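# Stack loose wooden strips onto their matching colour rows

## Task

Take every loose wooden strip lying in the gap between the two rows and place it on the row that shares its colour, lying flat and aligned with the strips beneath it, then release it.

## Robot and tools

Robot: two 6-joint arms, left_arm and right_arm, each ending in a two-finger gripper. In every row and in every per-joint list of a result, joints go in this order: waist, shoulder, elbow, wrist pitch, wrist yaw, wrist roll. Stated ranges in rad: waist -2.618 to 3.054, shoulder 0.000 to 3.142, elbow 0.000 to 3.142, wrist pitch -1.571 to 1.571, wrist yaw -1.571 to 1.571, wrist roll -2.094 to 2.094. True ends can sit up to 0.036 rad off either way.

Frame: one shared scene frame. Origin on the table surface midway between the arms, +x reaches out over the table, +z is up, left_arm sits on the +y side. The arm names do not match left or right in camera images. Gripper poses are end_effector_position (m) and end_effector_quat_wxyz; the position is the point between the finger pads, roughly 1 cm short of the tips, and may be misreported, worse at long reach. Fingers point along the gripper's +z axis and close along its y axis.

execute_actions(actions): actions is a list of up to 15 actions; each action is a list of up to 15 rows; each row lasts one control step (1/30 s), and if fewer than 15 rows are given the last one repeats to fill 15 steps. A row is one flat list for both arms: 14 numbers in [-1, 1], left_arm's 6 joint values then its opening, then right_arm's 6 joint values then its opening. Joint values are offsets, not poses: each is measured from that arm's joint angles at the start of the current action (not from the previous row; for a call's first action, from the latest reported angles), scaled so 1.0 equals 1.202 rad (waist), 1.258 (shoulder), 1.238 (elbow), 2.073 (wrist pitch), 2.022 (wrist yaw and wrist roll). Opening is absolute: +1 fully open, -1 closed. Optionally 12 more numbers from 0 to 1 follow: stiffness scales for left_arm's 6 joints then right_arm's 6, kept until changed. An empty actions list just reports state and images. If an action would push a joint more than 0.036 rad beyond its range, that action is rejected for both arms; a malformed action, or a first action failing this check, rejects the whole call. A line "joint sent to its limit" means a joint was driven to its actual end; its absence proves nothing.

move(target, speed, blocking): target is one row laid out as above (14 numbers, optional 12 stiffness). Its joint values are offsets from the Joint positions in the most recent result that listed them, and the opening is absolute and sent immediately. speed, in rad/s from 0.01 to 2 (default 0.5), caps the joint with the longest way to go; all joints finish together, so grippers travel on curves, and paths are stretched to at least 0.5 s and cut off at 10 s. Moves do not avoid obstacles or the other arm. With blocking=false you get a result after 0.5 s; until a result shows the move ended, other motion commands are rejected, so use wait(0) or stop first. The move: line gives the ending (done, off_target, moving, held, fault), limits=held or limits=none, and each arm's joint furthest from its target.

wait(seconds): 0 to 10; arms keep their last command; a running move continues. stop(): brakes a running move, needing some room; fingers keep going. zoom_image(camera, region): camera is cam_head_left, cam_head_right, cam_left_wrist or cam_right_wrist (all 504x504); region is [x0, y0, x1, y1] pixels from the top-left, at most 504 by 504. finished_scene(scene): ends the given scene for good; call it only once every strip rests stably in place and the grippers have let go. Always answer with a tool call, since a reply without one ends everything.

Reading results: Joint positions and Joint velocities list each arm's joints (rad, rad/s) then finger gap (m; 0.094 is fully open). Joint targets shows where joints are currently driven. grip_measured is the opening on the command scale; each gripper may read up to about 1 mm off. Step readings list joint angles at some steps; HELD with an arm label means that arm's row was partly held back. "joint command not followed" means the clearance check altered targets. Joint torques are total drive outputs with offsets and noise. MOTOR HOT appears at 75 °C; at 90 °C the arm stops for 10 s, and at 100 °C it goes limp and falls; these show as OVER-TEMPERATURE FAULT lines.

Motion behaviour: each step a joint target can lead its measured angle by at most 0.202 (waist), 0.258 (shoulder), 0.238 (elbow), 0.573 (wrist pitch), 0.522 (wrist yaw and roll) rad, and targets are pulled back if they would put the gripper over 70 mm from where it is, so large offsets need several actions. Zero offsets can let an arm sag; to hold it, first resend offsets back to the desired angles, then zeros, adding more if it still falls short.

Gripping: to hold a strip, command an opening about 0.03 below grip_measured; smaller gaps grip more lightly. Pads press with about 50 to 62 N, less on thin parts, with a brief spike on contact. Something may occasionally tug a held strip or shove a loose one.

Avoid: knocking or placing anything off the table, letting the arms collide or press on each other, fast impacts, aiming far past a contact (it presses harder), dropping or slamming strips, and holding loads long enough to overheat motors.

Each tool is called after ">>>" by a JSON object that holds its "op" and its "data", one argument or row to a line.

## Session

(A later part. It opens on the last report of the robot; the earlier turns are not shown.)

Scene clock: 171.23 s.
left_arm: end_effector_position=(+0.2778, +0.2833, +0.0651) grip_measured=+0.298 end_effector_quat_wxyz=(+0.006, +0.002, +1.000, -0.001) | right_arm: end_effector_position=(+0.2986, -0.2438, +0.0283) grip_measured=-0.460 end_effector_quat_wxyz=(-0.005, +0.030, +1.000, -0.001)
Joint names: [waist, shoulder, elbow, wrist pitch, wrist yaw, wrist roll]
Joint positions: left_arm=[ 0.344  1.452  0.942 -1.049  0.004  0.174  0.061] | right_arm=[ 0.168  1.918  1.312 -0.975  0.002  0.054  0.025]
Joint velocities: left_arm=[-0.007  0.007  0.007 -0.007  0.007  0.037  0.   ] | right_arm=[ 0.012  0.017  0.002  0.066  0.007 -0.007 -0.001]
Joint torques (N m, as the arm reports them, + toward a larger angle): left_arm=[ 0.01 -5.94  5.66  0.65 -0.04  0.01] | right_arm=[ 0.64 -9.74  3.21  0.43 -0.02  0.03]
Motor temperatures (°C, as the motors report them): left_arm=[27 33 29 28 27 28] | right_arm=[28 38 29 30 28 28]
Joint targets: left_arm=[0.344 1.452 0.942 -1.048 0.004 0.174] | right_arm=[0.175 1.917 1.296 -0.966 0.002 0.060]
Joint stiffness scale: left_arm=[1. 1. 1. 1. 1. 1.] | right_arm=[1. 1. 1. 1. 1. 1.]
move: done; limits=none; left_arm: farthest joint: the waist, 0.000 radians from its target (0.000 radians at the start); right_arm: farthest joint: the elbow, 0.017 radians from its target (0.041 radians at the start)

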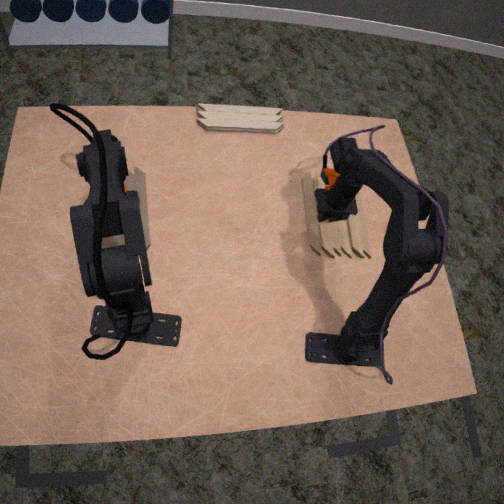

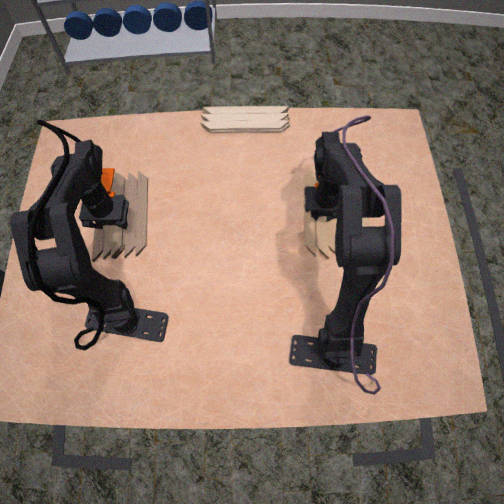

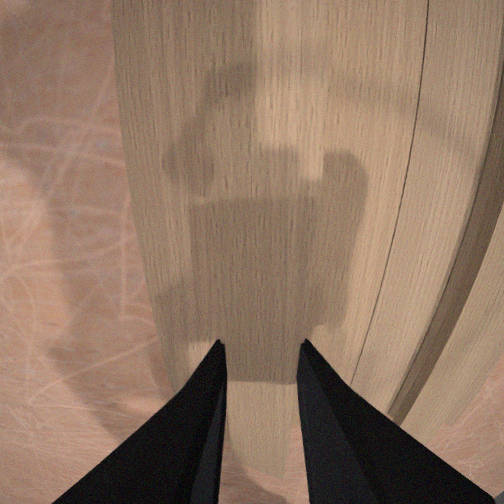

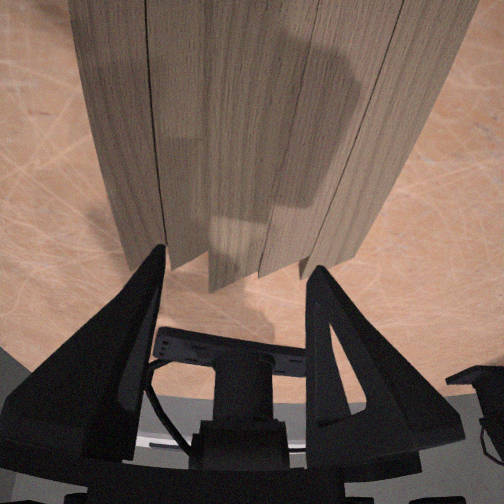

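>>> {"op": "move", "data": {
  "target": [0,0,0,0,0,0,0.3, 0,0.004,-0.024,0.016,0,0,-0.5],
  "speed": 0.1
}}

>>> {"op": "move", "data": {
  "target": [0,0,0,0,0,0,0.3, 0,0,0,0,0,0,0.2]
}}

>>> {"op": "move", "data": {
  "target": [0,0,0,0,0,0,0.3, 0,-0.14,0,-0.07,0,0,0.2],
  "speed": 0.4
}}

Scene clock: 178.80 s.
left_arm: end_effector_position=(+0.2778, +0.2833, +0.0651) grip_measured=+0.298 end_effector_quat_wxyz=(+0.006, +0.002, +1.000, -0.001) | right_arm: end_effector_position=(+0.3044, -0.2439, +0.0283) grip_measured=-0.460 end_effector_quat_wxyz=(+0.007, +0.030, +1.000, -0.001)
Joint names: [waist, shoulder, elbow, wrist pitch, wrist yaw, wrist roll]
Joint positions: left_arm=[ 0.344  1.452  0.942 -1.049  0.004  0.174  0.061] | right_arm=[ 0.168  1.918  1.312 -0.952  0.002  0.054  0.025]
Joint velocities: left_arm=[ 0.007  0.022  0.007 -0.066  0.007 -0.007 -0.   ] | right_arm=[ 0.002 -0.012 -0.007 -0.11  -0.081 -0.037 -0.001]
Joint torques (N m, as the arm reports them, + toward a larger angle): left_arm=[-0.04 -5.97  5.66  0.64 -0.04  0.03] | right_arm=[ 0.14 -9.18  2.42  0.5   0.03 -0.04]
Motor temperatures (°C, as the motors report them): left_arm=[27 33 29 27 27 28] | right_arm=[28 37 28 30 28 28]
Joint targets: left_arm=[0.344 1.452 0.942 -1.049 0.004 0.174] | right_arm=[0.168 1.923 1.282 -0.942 0.002 0.054]
Joint stiffness scale: left_arm=[1. 1. 1. 1. 1. 1.] | right_arm=[1. 1. 1. 1. 1. 1.]
move: off_target (right_arm); limits=none; left_arm: farthest joint: the waist, 0.000 radians from its target (0.000 radians at the start); right_arm: farthest joint: the elbow, 0.030 radians from its target (0.030 radians at the start)

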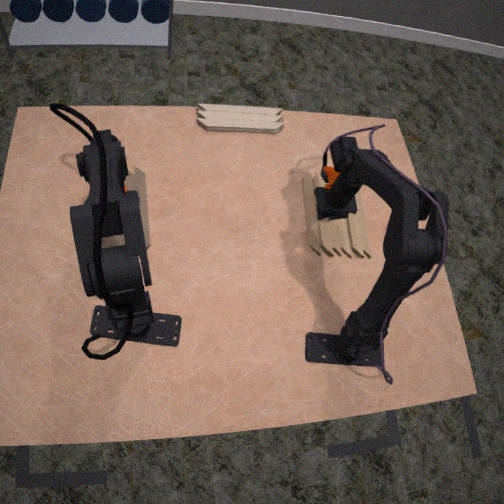

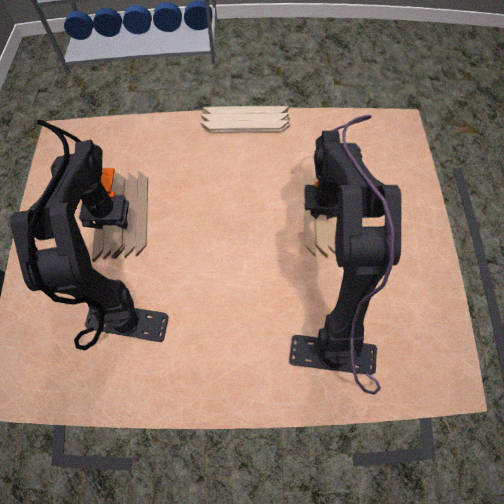

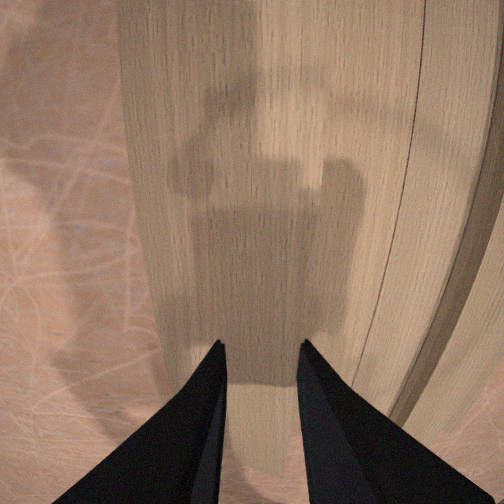

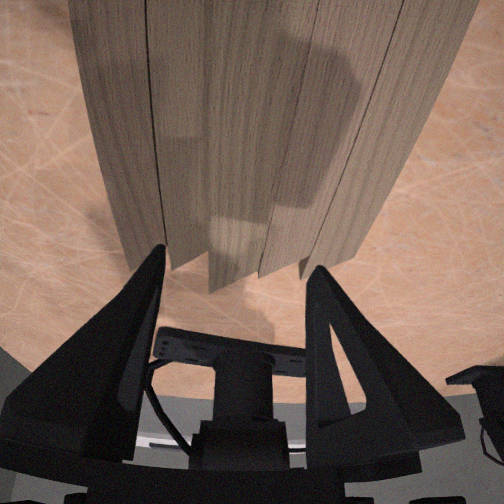

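Scene clock: 179.30 s.
left_arm: end_effector_position=(+0.2778, +0.2833, +0.0651) grip_measured=+0.298 end_effector_quat_wxyz=(+0.006, +0.002, +1.000, -0.001) | right_arm: end_effector_position=(+0.3044, -0.2439, +0.0283) grip_measured=+0.198 end_effector_quat_wxyz=(+0.007, +0.030, +1.000, -0.001)
Joint names: [waist, shoulder, elbow, wrist pitch, wrist yaw, wrist roll]
Joint positions: left_arm=[ 0.344  1.452  0.942 -1.049  0.004  0.174  0.061] | right_arm=[ 0.168  1.918  1.312 -0.952  0.002  0.054  0.056]
Joint velocities: left_arm=[ 0.007  0.012 -0.002  0.037 -0.051 -0.037 -0.001] | right_arm=[ 0.012 -0.012  0.007 -0.022 -0.022 -0.022 -0.   ]
Joint torques (N m, as the arm reports them, + toward a larger angle): left_arm=[-0.02 -5.94  5.68  0.65 -0.04  0.02] | right_arm=[-0.01 -9.74  4.45  0.37  0.01 -0.03]
Motor temperatures (°C, as the motors report them): left_arm=[27 33 29 27 27 28] | right_arm=[28 37 28 30 28 28]
Joint targets: left_arm=[0.344 1.452 0.942 -1.049 0.004 0.174] | right_arm=[0.168 1.918 1.312 -0.952 0.002 0.054]
Joint stiffness scale: left_arm=[1. 1. 1. 1. 1. 1.] | right_arm=[1. 1. 1. 1. 1. 1.]
move: done; limits=none; left_arm: farthest joint: the waist, 0.000 radians from its target (0.000 radians at the start); right_arm: farthest joint: the waist, 0.000 radians from its target (0.000 radians at the start)

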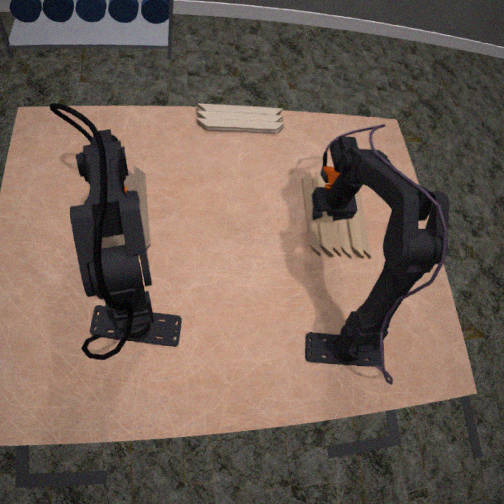

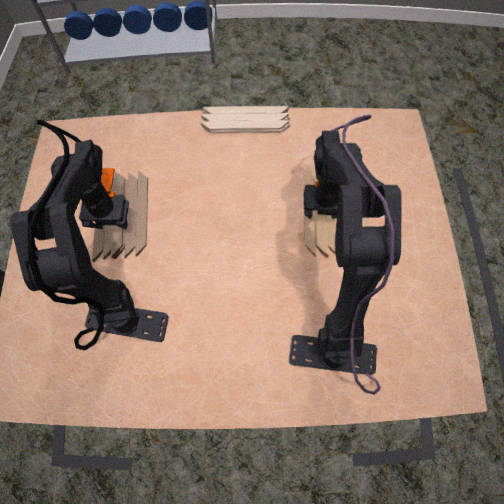

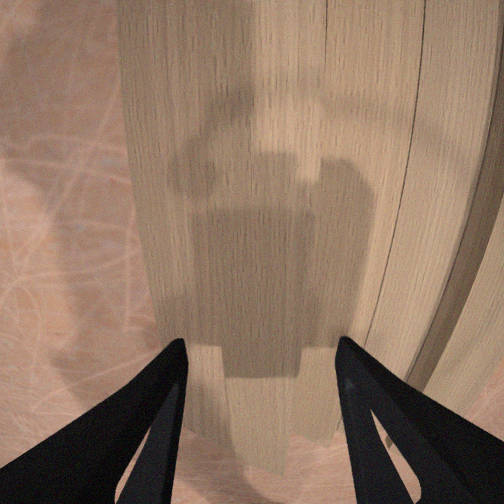

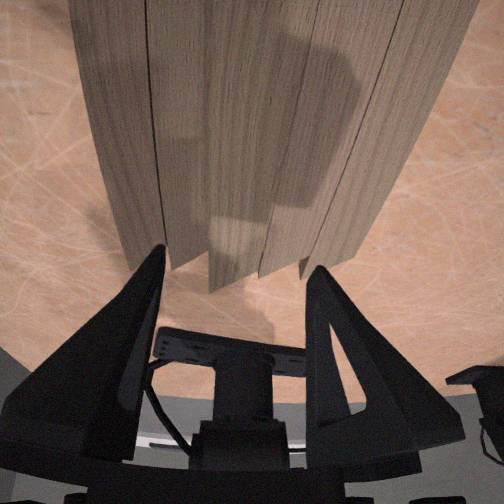

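Scene clock: 180.40 s.
left_arm: end_effector_position=(+0.2778, +0.2833, +0.0651) grip_measured=+0.298 end_effector_quat_wxyz=(+0.006, +0.002, +1.000, -0.001) | right_arm: end_effector_position=(+0.2813, -0.2437, +0.0798) grip_measured=+0.198 end_effector_quat_wxyz=(+0.021, +0.030, +0.999, -0.001)
Joint names: [waist, shoulder, elbow, wrist pitch, wrist yaw, wrist roll]
Joint positions: left_arm=[ 0.344  1.452  0.942 -1.049  0.004  0.174  0.061] | right_arm=[ 0.168  1.752  1.312 -1.088  0.002  0.054  0.056]
Joint velocities: left_arm=[ 0.002  0.007  0.017  0.007 -0.066  0.037 -0.001] | right_arm=[-0.012  0.007 -0.012 -0.022  0.037 -0.007  0.001]
Joint torques (N m, as the arm reports them, + toward a larger angle): left_arm=[-0.05 -5.98  5.72  0.65 -0.05  0.04] | right_arm=[-0.12 -9.36  4.69  0.28  0.02  0.01]
Motor temperatures (°C, as the motors report them): left_arm=[27 33 29 27 27 28] | right_arm=[28 37 28 30 28 28]
Joint targets: left_arm=[0.344 1.452 0.942 -1.049 0.004 0.174] | right_arm=[0.168 1.741 1.312 -1.097 0.002 0.054]
Joint stiffness scale: left_arm=[1. 1. 1. 1. 1. 1.] | right_arm=[1. 1. 1. 1. 1. 1.]
move: done; limits=none; left_arm: farthest joint: the waist, 0.000 radians from its target (0.000 radians at the start); right_arm: farthest joint: the shoulder, 0.011 radians from its target (0.176 radians at the start)

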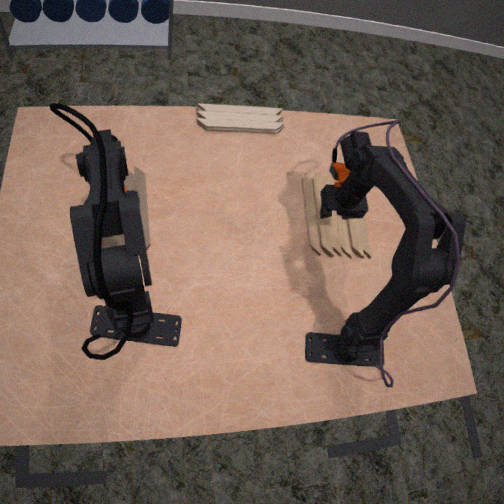

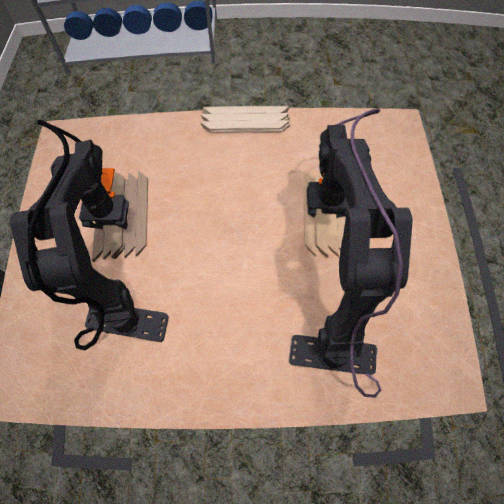

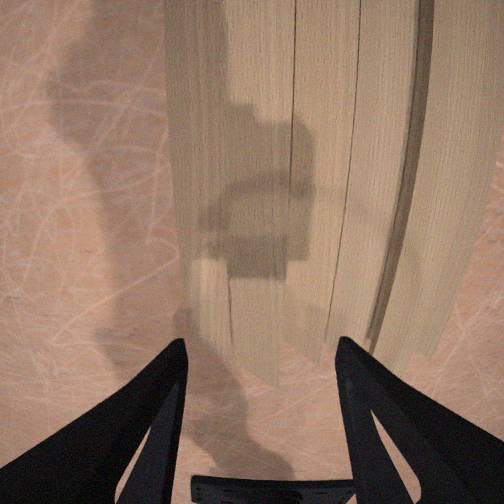

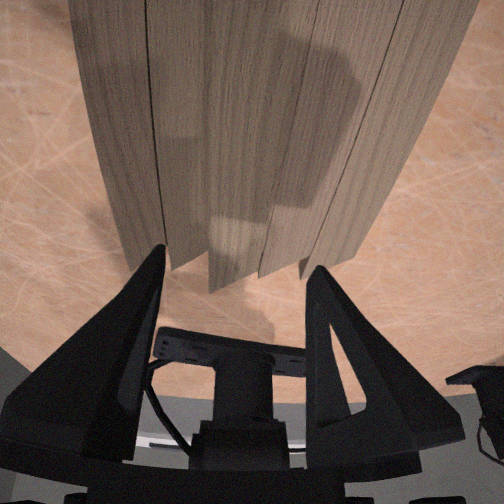

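>>> {"op": "finished_scene", "data": {
  "scene": 1
}}

The scene is finished: the task was done.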